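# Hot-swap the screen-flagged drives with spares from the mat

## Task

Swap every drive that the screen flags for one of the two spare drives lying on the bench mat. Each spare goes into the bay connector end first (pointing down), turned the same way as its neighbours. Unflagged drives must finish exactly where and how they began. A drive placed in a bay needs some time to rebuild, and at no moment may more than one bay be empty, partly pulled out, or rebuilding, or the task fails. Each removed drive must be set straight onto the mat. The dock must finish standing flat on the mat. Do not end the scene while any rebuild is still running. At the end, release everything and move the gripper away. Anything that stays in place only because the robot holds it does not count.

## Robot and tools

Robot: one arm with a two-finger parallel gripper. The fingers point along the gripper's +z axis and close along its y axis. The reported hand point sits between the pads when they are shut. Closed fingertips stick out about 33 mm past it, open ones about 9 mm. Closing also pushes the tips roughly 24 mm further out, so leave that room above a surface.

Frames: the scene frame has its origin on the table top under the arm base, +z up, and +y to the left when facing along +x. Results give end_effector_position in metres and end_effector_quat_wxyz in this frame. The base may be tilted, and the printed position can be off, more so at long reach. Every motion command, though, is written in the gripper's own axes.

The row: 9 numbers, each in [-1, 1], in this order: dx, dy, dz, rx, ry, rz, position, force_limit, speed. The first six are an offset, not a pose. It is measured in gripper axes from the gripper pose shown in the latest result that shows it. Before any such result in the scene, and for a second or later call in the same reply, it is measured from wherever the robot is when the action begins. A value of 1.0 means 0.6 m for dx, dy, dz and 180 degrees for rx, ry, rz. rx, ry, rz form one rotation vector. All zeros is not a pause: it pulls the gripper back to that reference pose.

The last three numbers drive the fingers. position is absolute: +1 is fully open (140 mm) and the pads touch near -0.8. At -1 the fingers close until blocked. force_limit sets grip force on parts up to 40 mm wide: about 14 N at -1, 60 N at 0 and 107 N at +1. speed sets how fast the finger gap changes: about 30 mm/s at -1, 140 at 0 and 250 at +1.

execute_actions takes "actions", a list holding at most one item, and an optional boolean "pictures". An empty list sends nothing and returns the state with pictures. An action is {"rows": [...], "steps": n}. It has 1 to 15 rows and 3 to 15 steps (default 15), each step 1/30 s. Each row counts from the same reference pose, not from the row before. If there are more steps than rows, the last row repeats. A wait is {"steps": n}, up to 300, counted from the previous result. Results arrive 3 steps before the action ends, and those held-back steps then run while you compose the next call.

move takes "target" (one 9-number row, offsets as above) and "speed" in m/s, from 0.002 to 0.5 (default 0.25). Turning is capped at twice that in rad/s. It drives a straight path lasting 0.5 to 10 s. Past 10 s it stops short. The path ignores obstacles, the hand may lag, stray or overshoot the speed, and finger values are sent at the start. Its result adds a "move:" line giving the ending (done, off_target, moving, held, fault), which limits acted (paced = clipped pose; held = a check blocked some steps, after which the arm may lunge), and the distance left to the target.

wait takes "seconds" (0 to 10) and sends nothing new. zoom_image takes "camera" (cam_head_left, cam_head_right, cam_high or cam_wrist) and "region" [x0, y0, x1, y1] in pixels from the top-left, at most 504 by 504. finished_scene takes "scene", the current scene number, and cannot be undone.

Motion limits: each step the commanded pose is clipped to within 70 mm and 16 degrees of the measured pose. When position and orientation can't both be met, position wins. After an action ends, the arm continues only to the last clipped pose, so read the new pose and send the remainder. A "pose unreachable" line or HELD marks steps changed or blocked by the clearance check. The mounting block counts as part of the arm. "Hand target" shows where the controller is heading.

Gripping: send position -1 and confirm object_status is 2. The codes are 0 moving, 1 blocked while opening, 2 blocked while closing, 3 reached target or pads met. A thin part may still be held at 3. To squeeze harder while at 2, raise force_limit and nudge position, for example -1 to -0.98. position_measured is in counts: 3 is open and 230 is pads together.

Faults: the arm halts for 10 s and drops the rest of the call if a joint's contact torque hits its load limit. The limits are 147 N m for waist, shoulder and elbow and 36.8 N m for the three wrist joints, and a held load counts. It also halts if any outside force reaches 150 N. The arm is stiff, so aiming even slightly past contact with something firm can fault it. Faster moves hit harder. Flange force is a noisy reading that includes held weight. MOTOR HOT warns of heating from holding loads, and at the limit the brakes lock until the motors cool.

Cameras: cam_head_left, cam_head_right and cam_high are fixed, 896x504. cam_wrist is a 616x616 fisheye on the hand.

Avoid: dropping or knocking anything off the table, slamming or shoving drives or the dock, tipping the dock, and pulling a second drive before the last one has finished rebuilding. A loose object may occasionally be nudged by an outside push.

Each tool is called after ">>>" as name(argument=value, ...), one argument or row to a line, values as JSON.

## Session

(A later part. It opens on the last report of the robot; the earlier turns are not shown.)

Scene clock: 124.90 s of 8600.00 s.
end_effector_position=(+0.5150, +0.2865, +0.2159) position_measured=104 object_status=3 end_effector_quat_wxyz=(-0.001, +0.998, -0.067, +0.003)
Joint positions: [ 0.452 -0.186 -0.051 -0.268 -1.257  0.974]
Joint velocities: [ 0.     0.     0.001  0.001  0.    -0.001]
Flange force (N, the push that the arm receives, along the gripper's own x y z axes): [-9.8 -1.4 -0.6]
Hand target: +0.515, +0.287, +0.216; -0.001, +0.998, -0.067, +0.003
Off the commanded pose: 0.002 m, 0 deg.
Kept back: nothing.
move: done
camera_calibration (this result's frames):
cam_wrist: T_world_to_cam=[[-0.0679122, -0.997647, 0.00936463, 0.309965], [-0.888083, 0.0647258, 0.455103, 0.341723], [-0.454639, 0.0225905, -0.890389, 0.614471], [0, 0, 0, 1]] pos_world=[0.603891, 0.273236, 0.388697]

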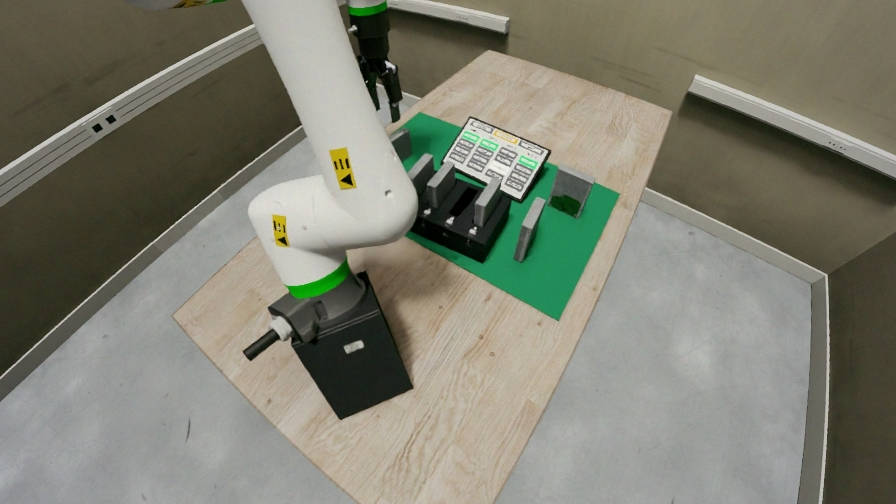

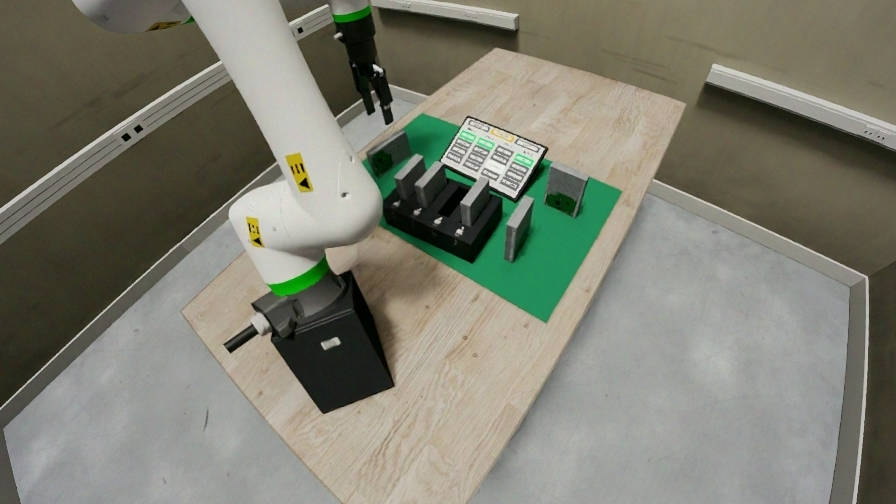

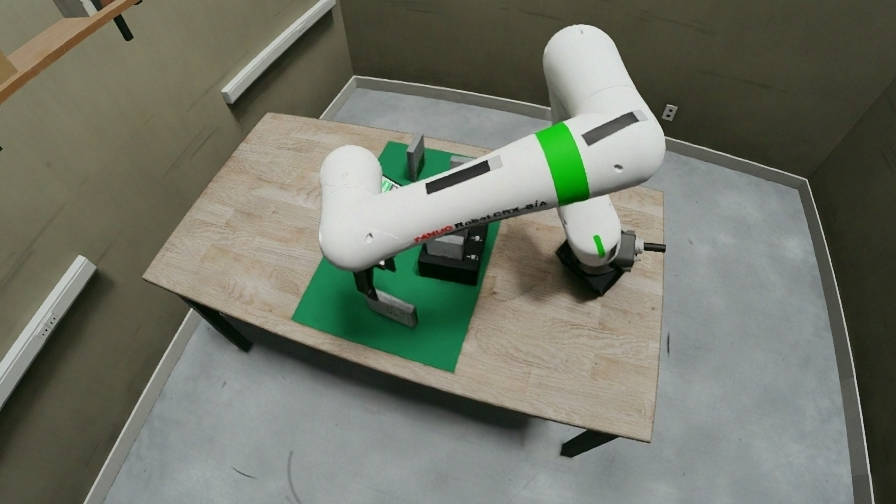

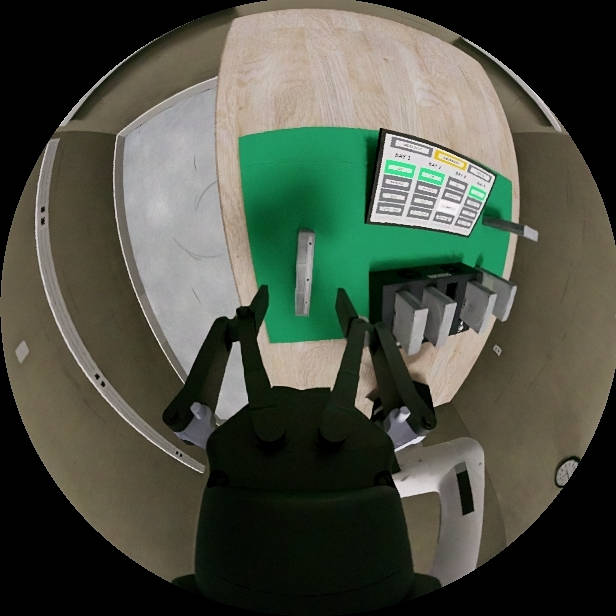

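>>> move(
  target=[0.097,0,0.243,0,-0.3333,0,0,0,0],
)

>>> move(
  target=[0,0,0,0,0,0,-1,0.6,-0.5],
)

Scene clock: 127.83 s of 8600.00 s.
end_effector_position=(+0.5727, +0.2788, +0.0698) position_measured=129 object_status=3 end_effector_quat_wxyz=(-0.034, +0.866, -0.059, -0.496)
Joint positions: [ 0.209  1.163  1.536 -0.982 -2.457  0.824]
Joint velocities: [-0.001  0.002  0.005 -0.005 -0.004 -0.005]
Flange force (N, the push that the arm receives, along the gripper's own x y z axes): no reading
Hand target: +0.573, +0.279, +0.070; -0.034, +0.866, -0.059, -0.496
Off the commanded pose: 0.001 m, 0 deg.
elbow stopped short: the move would have taken joint 3 (elbow) straighter than the controller allows; a more bent joint 3 avoids this.
Kept back: nothing.
move: done
camera_calibration (this result's frames):
cam_wrist: T_world_to_cam=[[-0.0910515, -0.99445, -0.0527063, 0.324259], [-0.0580381, -0.0475371, 0.997182, -0.0219811], [-0.994154, 0.0938539, -0.0533877, 0.741489], [0, 0, 0, 1]] pos_world=[0.765402, 0.251823, 0.078596]

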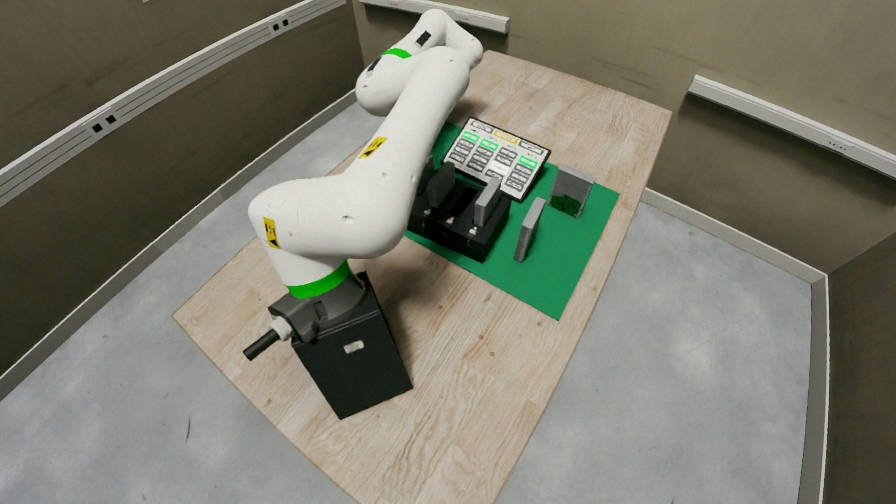

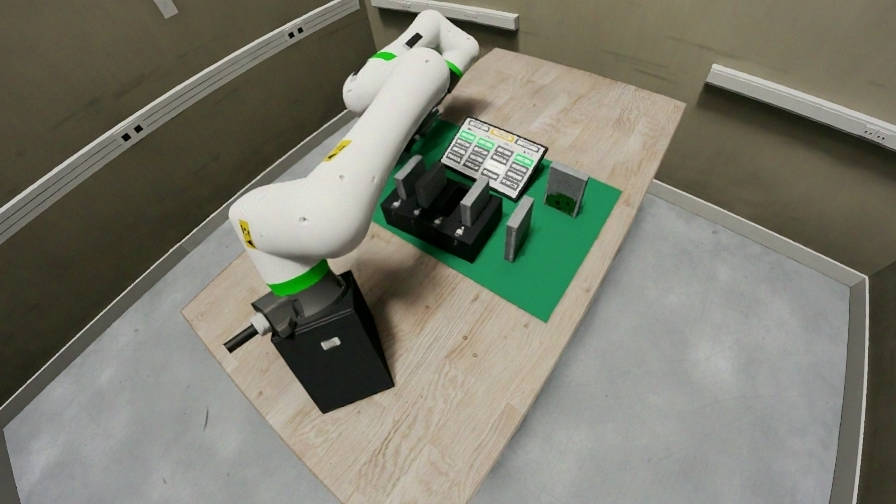

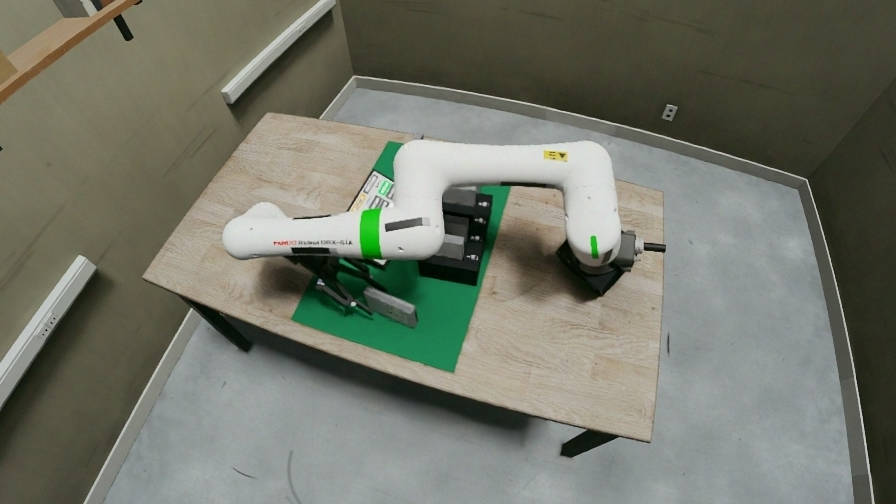

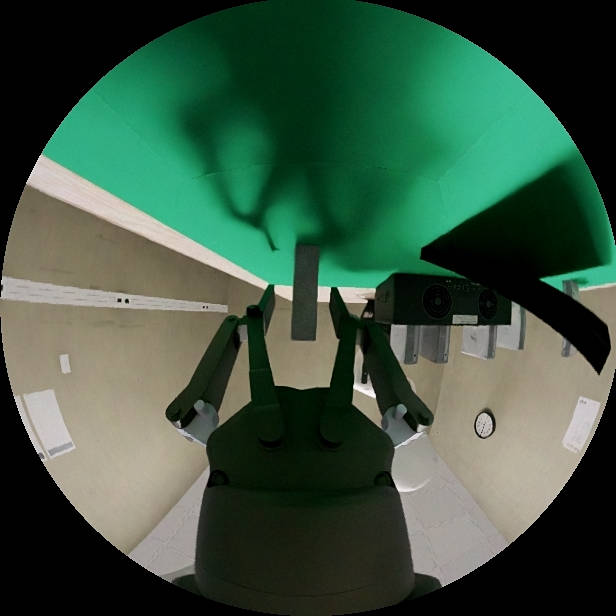

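Scene clock: 128.57 s of 8600.00 s.
end_effector_position=(+0.5727, +0.2788, +0.0698) position_measured=196 object_status=2 end_effector_quat_wxyz=(-0.034, +0.866, -0.059, -0.496)
Joint positions: [ 0.209  1.163  1.536 -0.982 -2.457  0.824]
Joint velocities: [-0.     0.001  0.     0.     0.001  0.   ]
Flange force (N, the push that the arm receives, along the gripper's own x y z axes): no reading
Hand target: +0.573, +0.279, +0.070; -0.034, +0.866, -0.059, -0.496
Off the commanded pose: 0.000 m, 0 deg.
Kept back: nothing.
move: done
camera_calibration (this result's frames):
cam_wrist: T_world_to_cam=[[-0.0911216, -0.994444, -0.0527088, 0.324306], [-0.0580394, -0.0475358, 0.997182, -0.0219846], [-0.994147, 0.093924, -0.0533854, 0.741474], [0, 0, 0, 1]] pos_world=[0.76541, 0.251817, 0.0786003]

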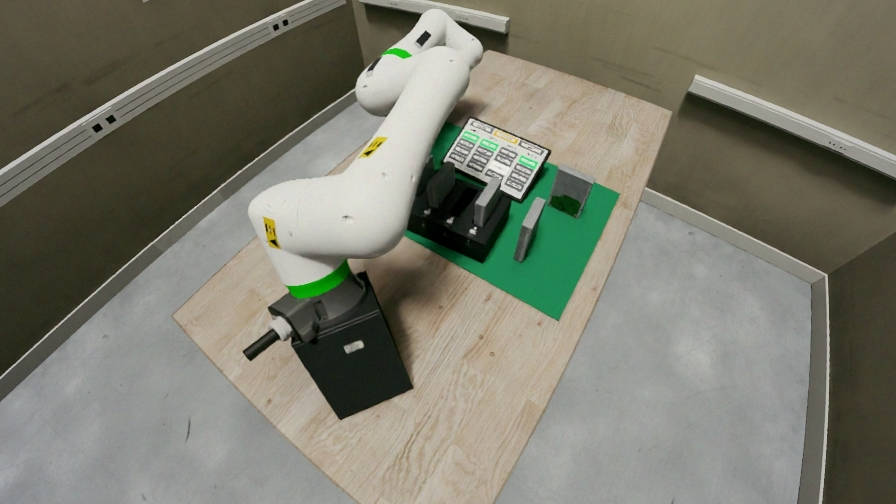

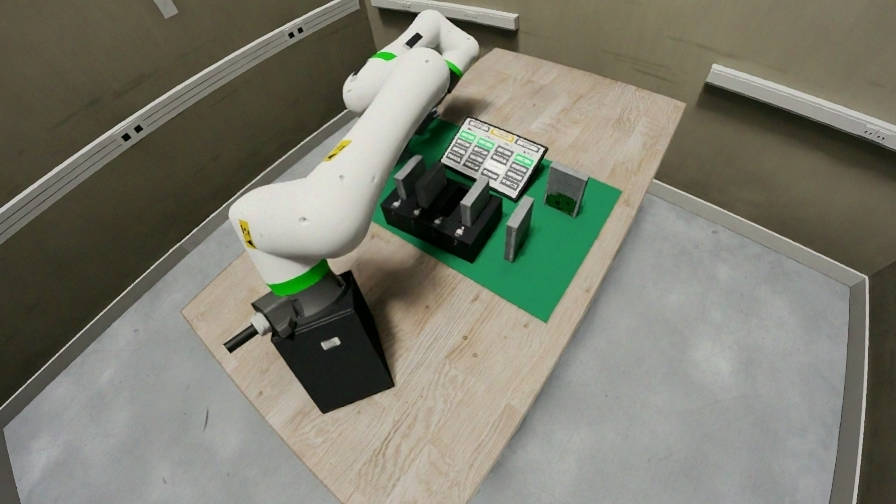

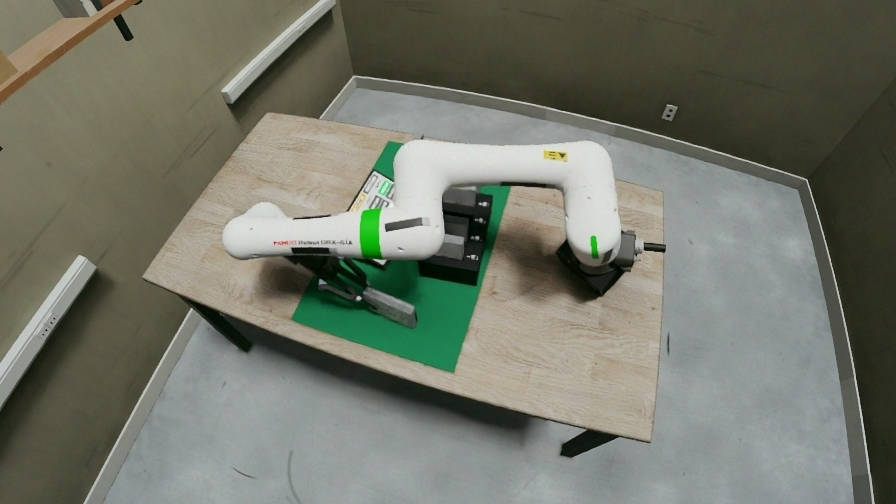

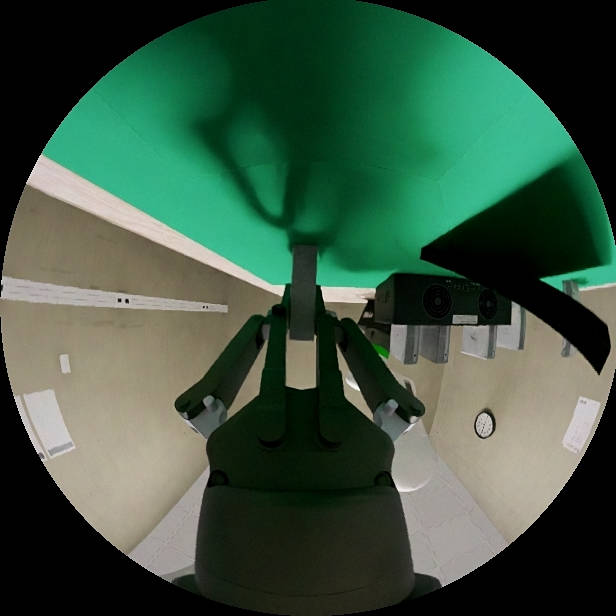

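>>> execute_actions(
  actions=[],
)

Scene clock: 128.93 s of 8600.00 s.
end_effector_position=(+0.5727, +0.2788, +0.0698) position_measured=196 object_status=2 end_effector_quat_wxyz=(-0.034, +0.866, -0.059, -0.496)
Joint positions: [ 0.209  1.163  1.536 -0.982 -2.457  0.824]
Joint velocities: [-0.     0.001  0.001  0.001 -0.001 -0.001]
Flange force (N, the push that the arm receives, along the gripper's own x y z axes): no reading
Hand target: +0.573, +0.279, +0.070; -0.034, +0.866, -0.059, -0.496
Off the commanded pose: 0.000 m, 0 deg.
Kept back: nothing.
Steps of this call (steps 1 to 11: nothing new was sent). Readings (end_effector_position | what the end effector reports):
1: (+0.5727, +0.2788, +0.0698) | position_measured=196 object_status=2
2: (+0.5727, +0.2788, +0.0698) | position_measured=196 object_status=2
4: (+0.5727, +0.2788, +0.0698) | position_measured=196 object_status=2
8: (+0.5727, +0.2788, +0.0698) | position_measured=196 object_status=2
11: the state above
camera_calibration (this result's frames):
cam_wrist: T_world_to_cam=[[-0.0910804, -0.994447, -0.0527305, 0.324269], [-0.0580448, -0.0475592, 0.99718, -0.0219767], [-0.99415, 0.0938843, -0.0533907, 0.741488], [0, 0, 0, 1]] pos_world=[0.765409, 0.251809, 0.0786022]

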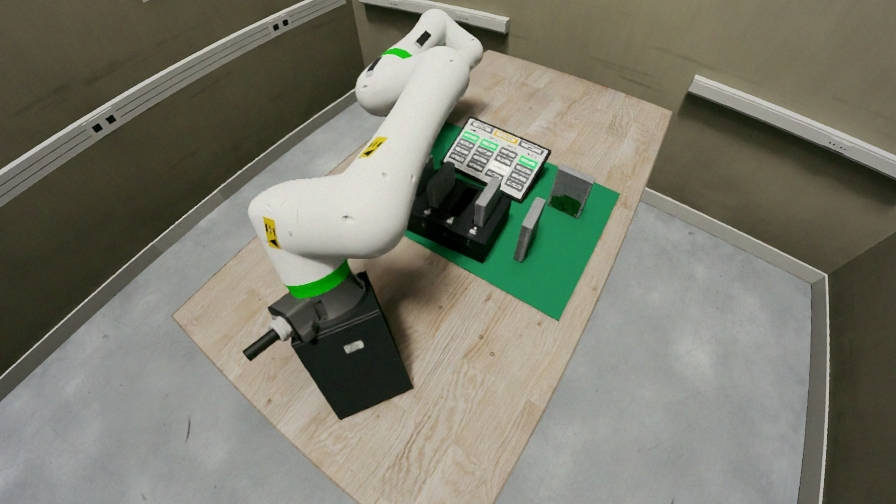

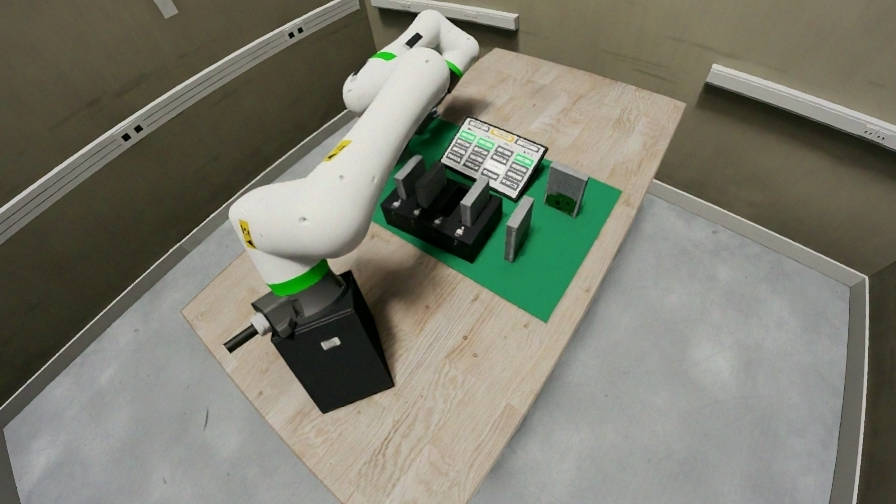

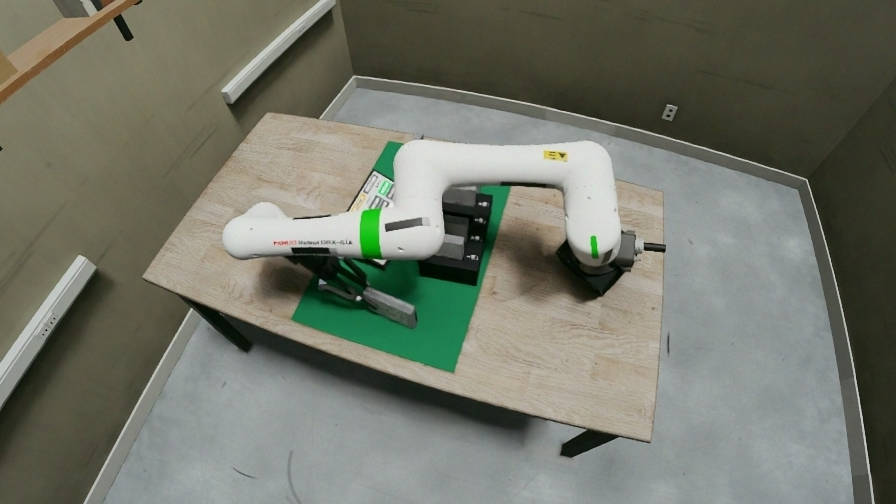

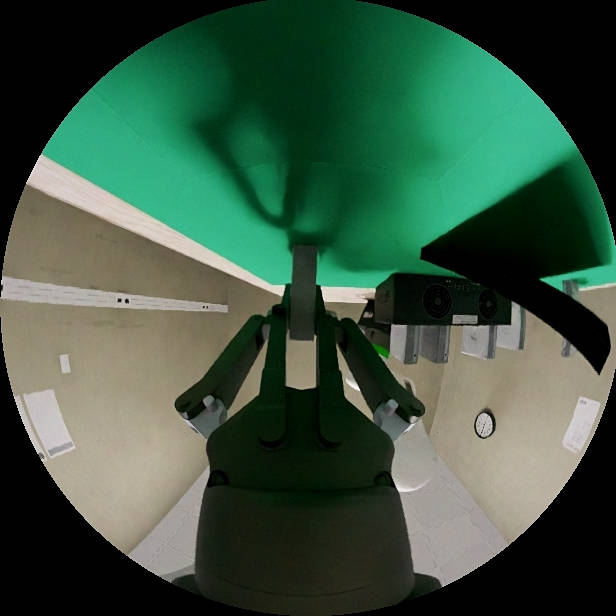

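>>> move(
  target=[-0.2,0,0,0,0,0,-1,0.6,0],
  speed=0.08,
)

>>> move(
  target=[-0.27,0,0,0,0.5,0,-1,0.6,0],
  speed=0.2,
)

Scene clock: 130.97 s of 8600.00 s.
end_effector_position=(+0.5128, +0.2867, +0.1733) position_measured=196 object_status=2 end_effector_quat_wxyz=(-0.034, +0.866, -0.059, -0.496)
Joint positions: [ 0.211  0.767  0.996 -0.853 -2.366  0.995]
Joint velocities: [-0.001 -0.001 -0.001 -0.    -0.     0.001]
Flange force (N, the push that the arm receives, along the gripper's own x y z axes): [-4.1 0.7 7.1]
Hand target: +0.513, +0.287, +0.173; -0.034, +0.866, -0.059, -0.496
Off the commanded pose: 0.000 m, 0 deg.
Kept back: nothing.
move: done
camera_calibration (this result's frames):
cam_wrist: T_world_to_cam=[[-0.0909168, -0.994474, -0.0524998, 0.332035], [-0.058382, -0.0473049, 0.997173, -0.128155], [-0.994146, 0.0937248, -0.0537585, 0.686824], [0, 0, 0, 1]] pos_world=[0.705509, 0.259766, 0.182147]

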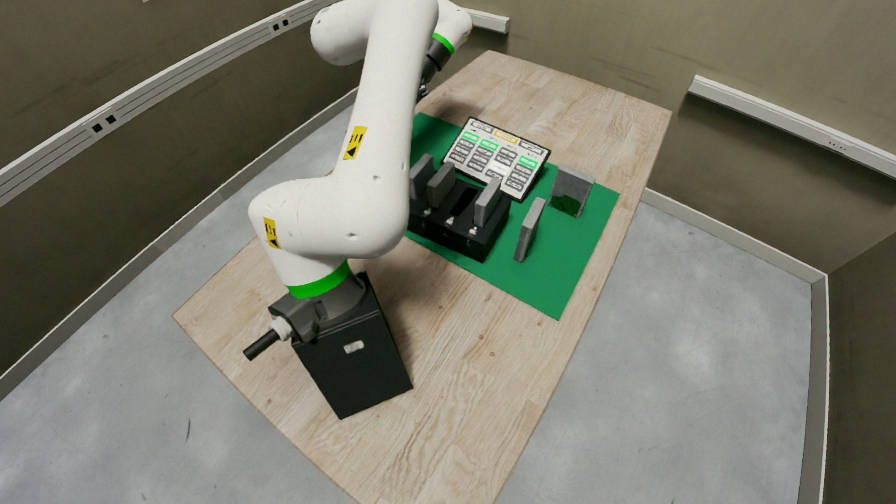

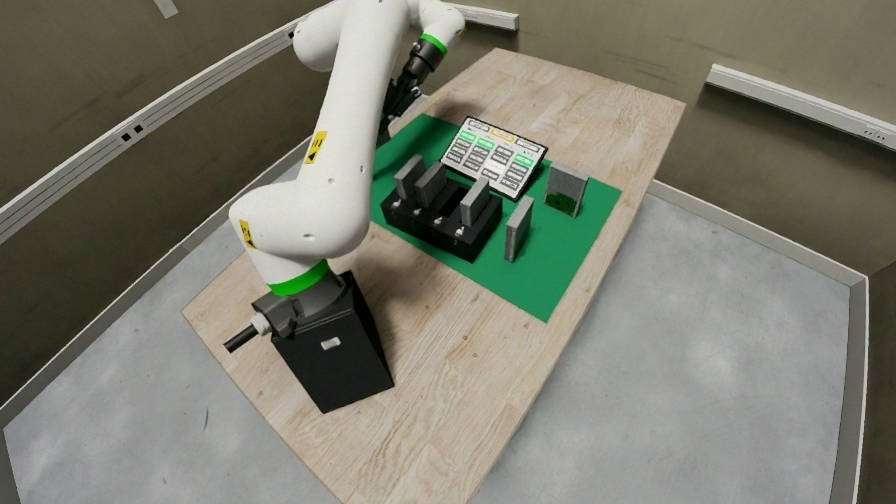

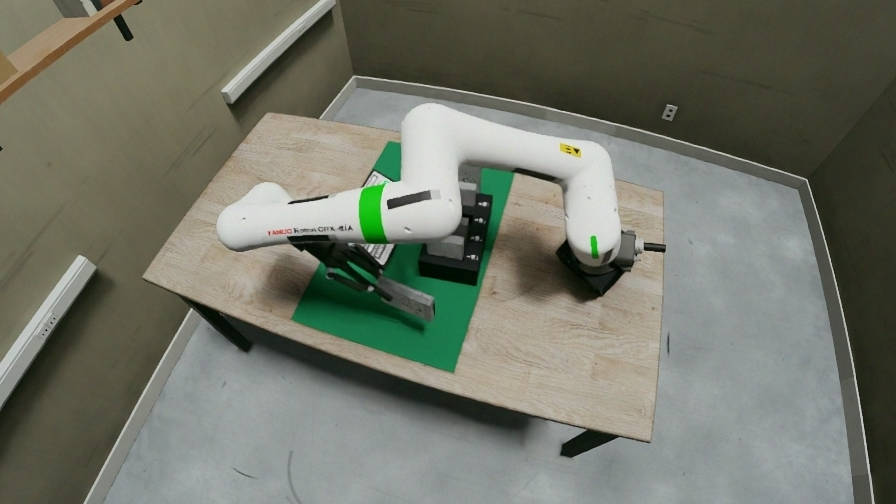

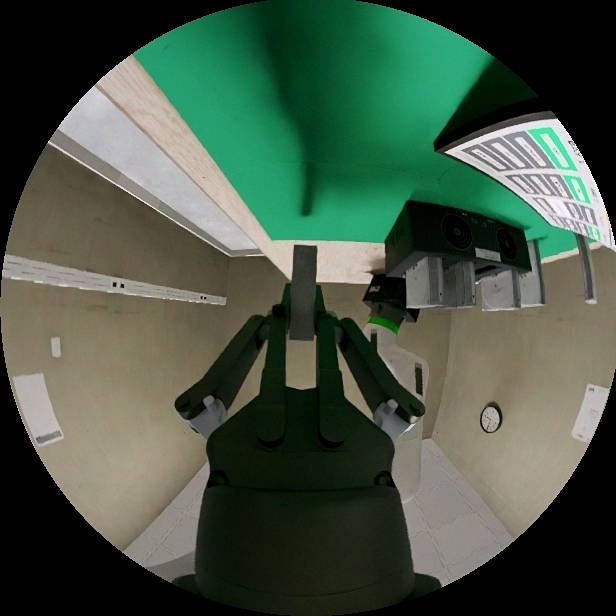

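Scene clock: 135.43 s of 8600.00 s.
end_effector_position=(+0.4313, +0.2972, +0.3132) position_measured=196 object_status=2 end_effector_quat_wxyz=(+0.015, +0.964, -0.066, +0.259)
Joint positions: [ 1.388 -0.878 -0.719  0.749 -1.295 -0.166]
Joint velocities: [ 0.001 -0.001 -0.002  0.001 -0.002 -0.001]
Flange force (N, the push that the arm receives, along the gripper's own x y z axes): no reading
Hand target: +0.431, +0.297, +0.313; +0.015, +0.964, -0.066, +0.259
Off the commanded pose: 0.001 m, 0 deg.
Kept back: nothing.
move: done
camera_calibration (this result's frames):
cam_wrist: T_world_to_cam=[[-0.082529, -0.995812, 0.0393387, 0.310364], [-0.995696, 0.0807202, -0.0455436, 0.420871], [0.0421775, -0.042928, -0.998187, 0.501773], [0, 0, 0, 1]] pos_world=[0.42351, 0.296632, 0.507822]

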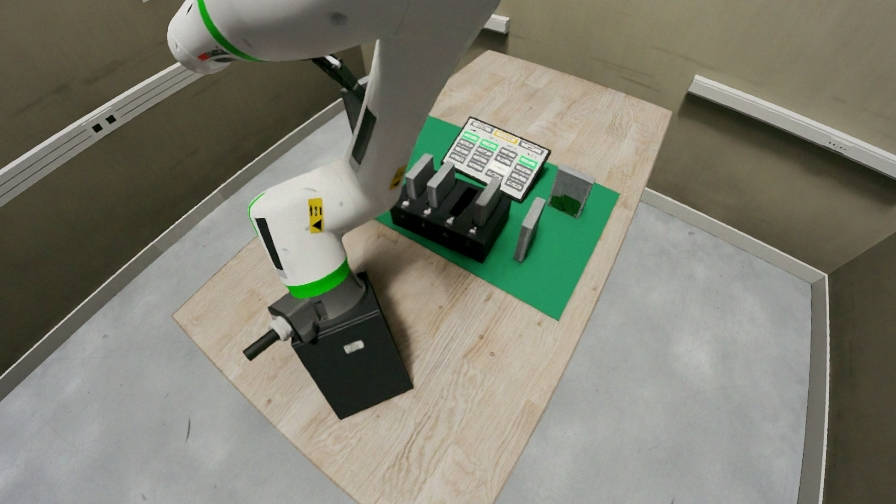

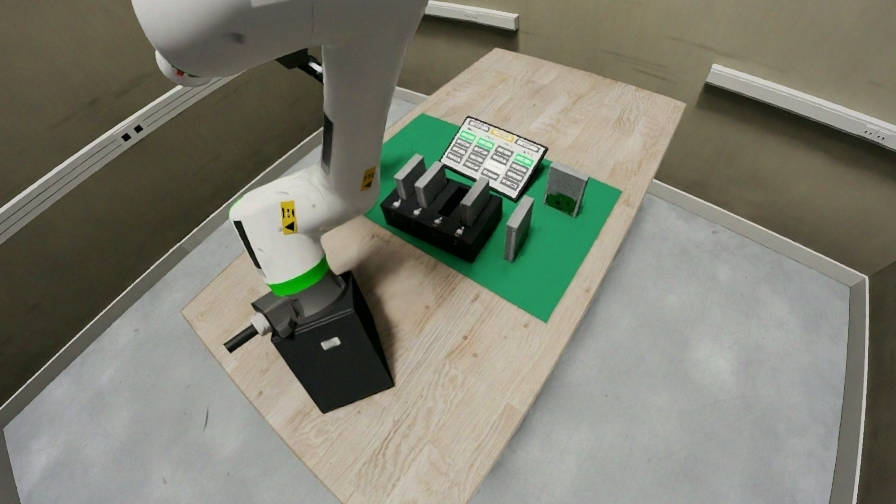

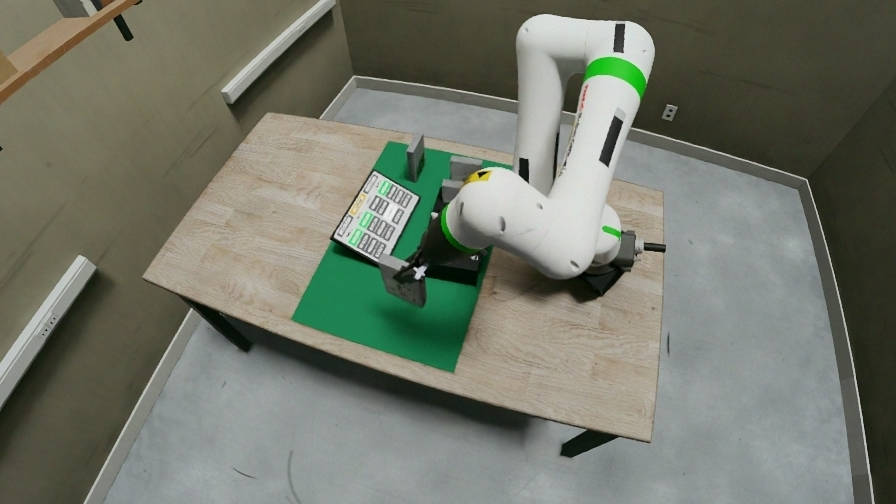

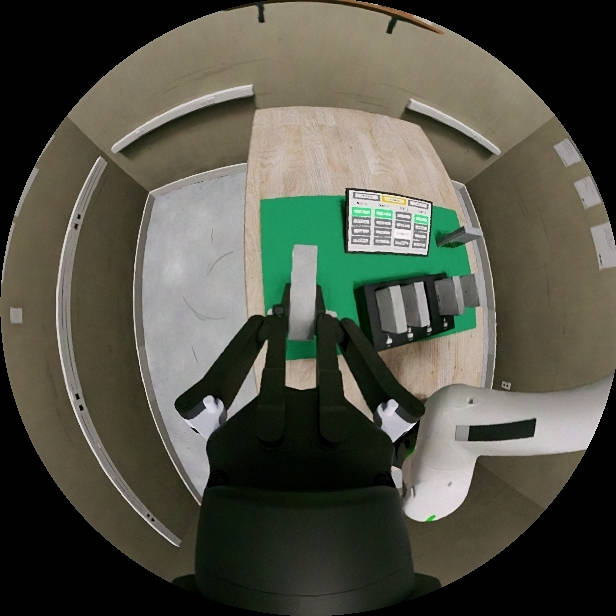

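>>> move(
  target=[0.0345,0.568,0.02,0.036,0,-0.0625,-1,0.6,0],
  speed=0.12,
)

Scene clock: 139.77 s of 8600.00 s.
end_effector_position=(+0.4110, -0.0448, +0.3146) position_measured=196 object_status=2 end_effector_quat_wxyz=(-0.010, +0.964, +0.045, +0.262)
Joint positions: [-0.933 -0.375 -0.436 -0.922 -1.387  2.564]
Joint velocities: [-0.001  0.001 -0.001 -0.001 -0.001  0.002]
Flange force (N, the push that the arm receives, along the gripper's own x y z axes): [2.7 0.2 9.2]
Hand target: +0.411, -0.045, +0.315; -0.010, +0.964, +0.045, +0.262
Off the commanded pose: 0.004 m, 1 deg.
Kept back: nothing.
move: off_target; limits=paced
camera_calibration (this result's frames):
cam_wrist: T_world_to_cam=[[0.142414, -0.988588, 0.0491116, -0.127086], [-0.988144, -0.144875, -0.0508271, 0.416793], [0.0573621, -0.0412909, -0.997499, 0.48292], [0, 0, 0, 1]] pos_world=[0.402249, -0.0453131, 0.509138]

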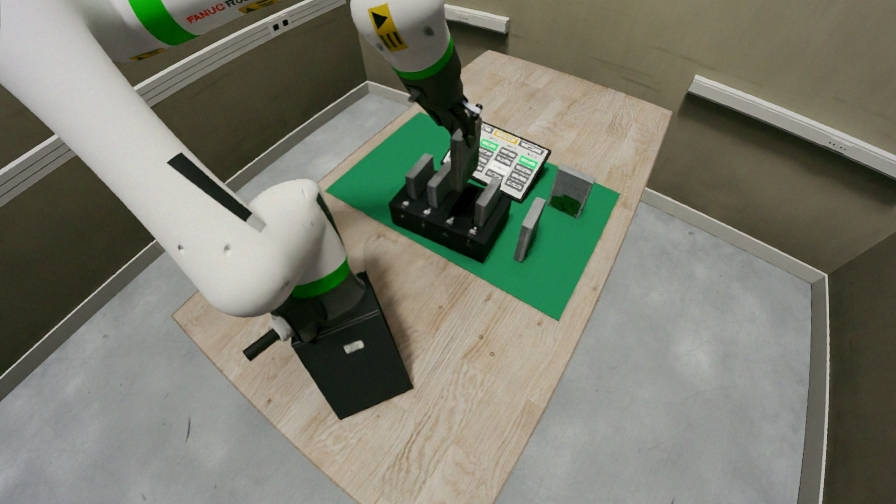

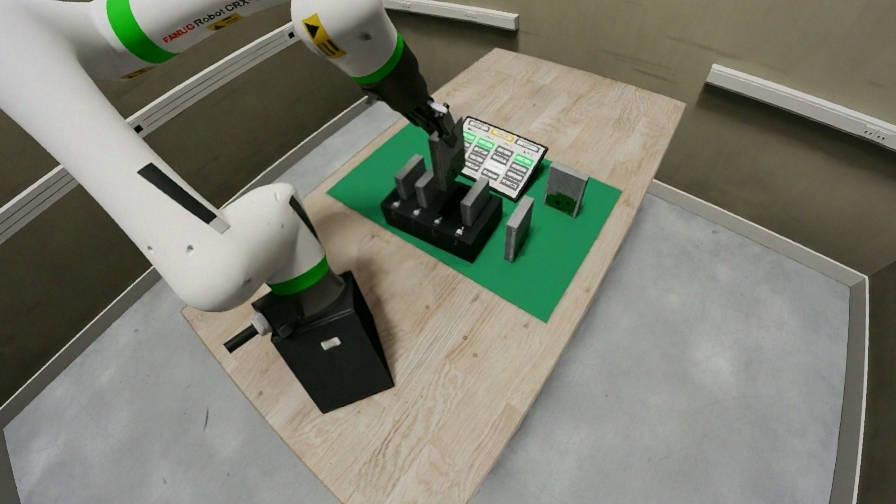

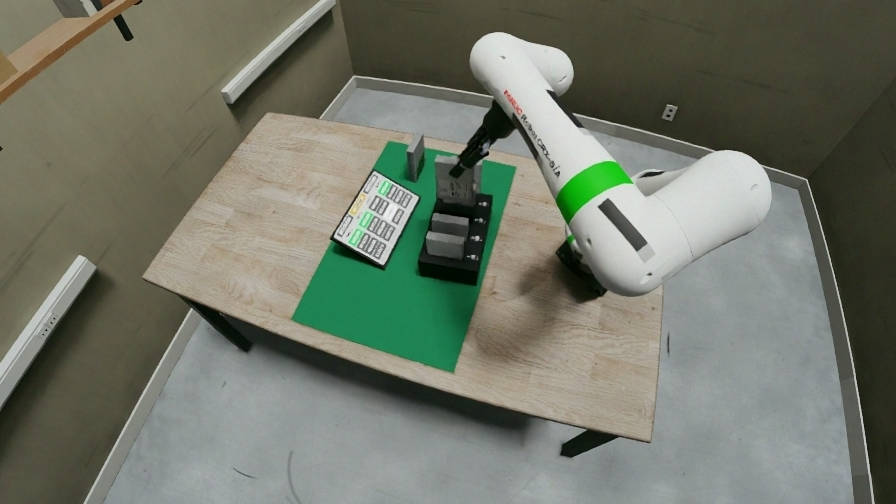

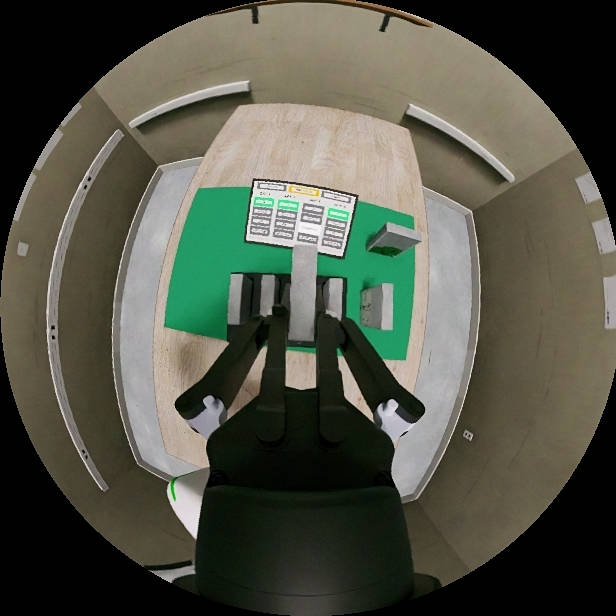

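>>> move(
  target=[-0.0745,-0.002,0.1205,0,0,0,-1,0.6,0],
  speed=0.08,
)

>>> zoom_image(
  camera="cam_wrist",
  region=[200,220,400,370],
)

>>> zoom_image(
  camera="cam_head_left",
  region=[380,120,540,270],
)

Scene clock: 141.37 s of 8600.00 s.
end_effector_position=(+0.4086, -0.0442, +0.2296) position_measured=196 object_status=2 end_effector_quat_wxyz=(-0.010, +0.964, +0.044, +0.262)
Joint positions: [-0.8   -0.358 -0.599 -0.963 -1.174  2.635]
Joint velocities: [ 0.    -0.    -0.001 -0.     0.     0.001]
Flange force (N, the push that the arm receives, along the gripper's own x y z axes): [-3.5 -1.8 7.9]
Hand target: +0.409, -0.044, +0.230; -0.010, +0.964, +0.044, +0.262
Off the commanded pose: 0.000 m, 0 deg.
Kept back: nothing.
move: done
camera_calibration (this result's frames):
cam_wrist: T_world_to_cam=[[0.14205, -0.988647, 0.0489866, -0.121793], [-0.988195, -0.144506, -0.0508827, 0.410242], [0.0573838, -0.0411804, -0.997503, 0.398346], [0, 0, 0, 1]] pos_world=[0.399842, -0.0447241, 0.424192]

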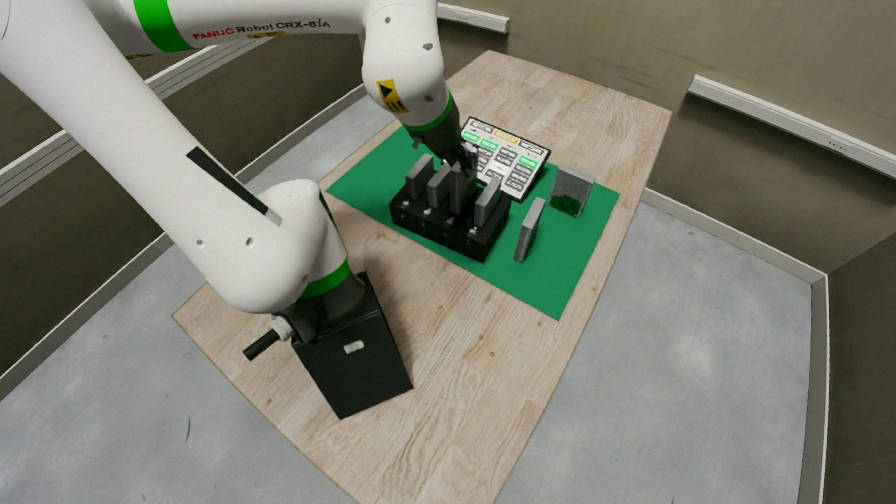

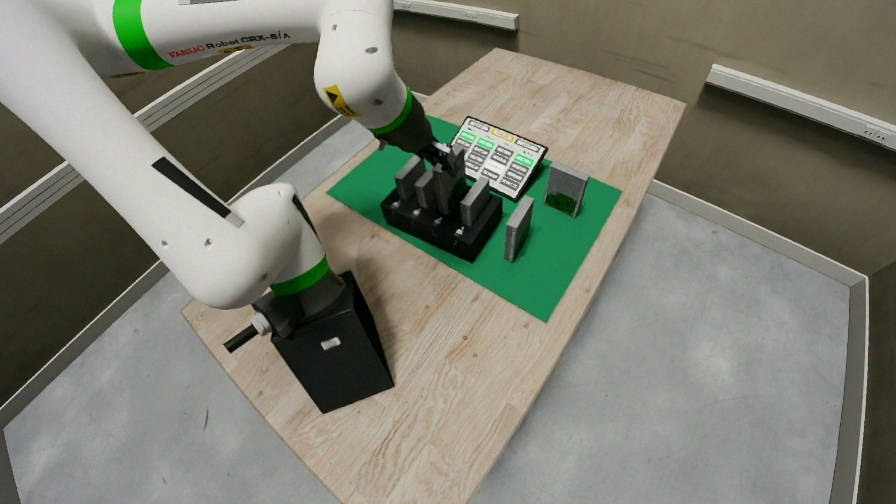

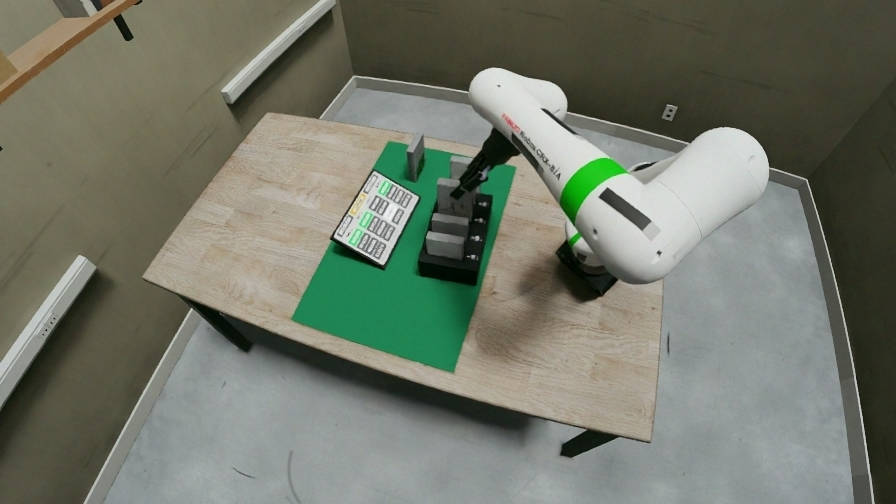

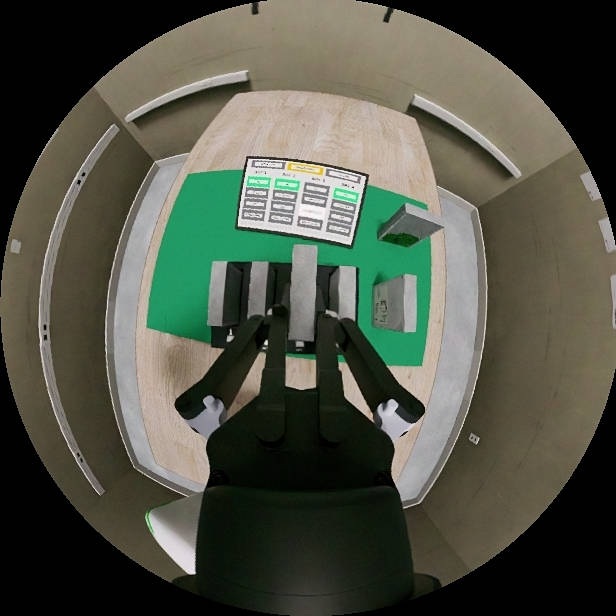

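Region (200, 220, 400, 370) of cam_wrist's 616x616 image, scaled by 2.520, with more detail than that image has; it fills the top 378 rows of this view, and the rest is white.

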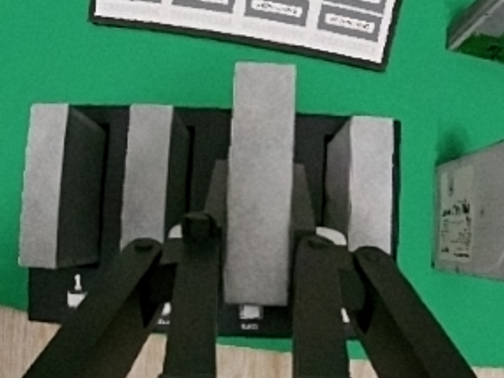

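Region (380, 120, 540, 270) of cam_head_left's 896x504 image, scaled by 3.150, with more detail than that image has; it fills the top 472 rows of this view, and the rest is white.

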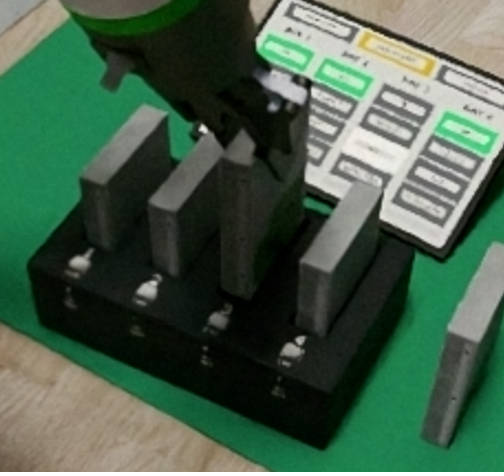

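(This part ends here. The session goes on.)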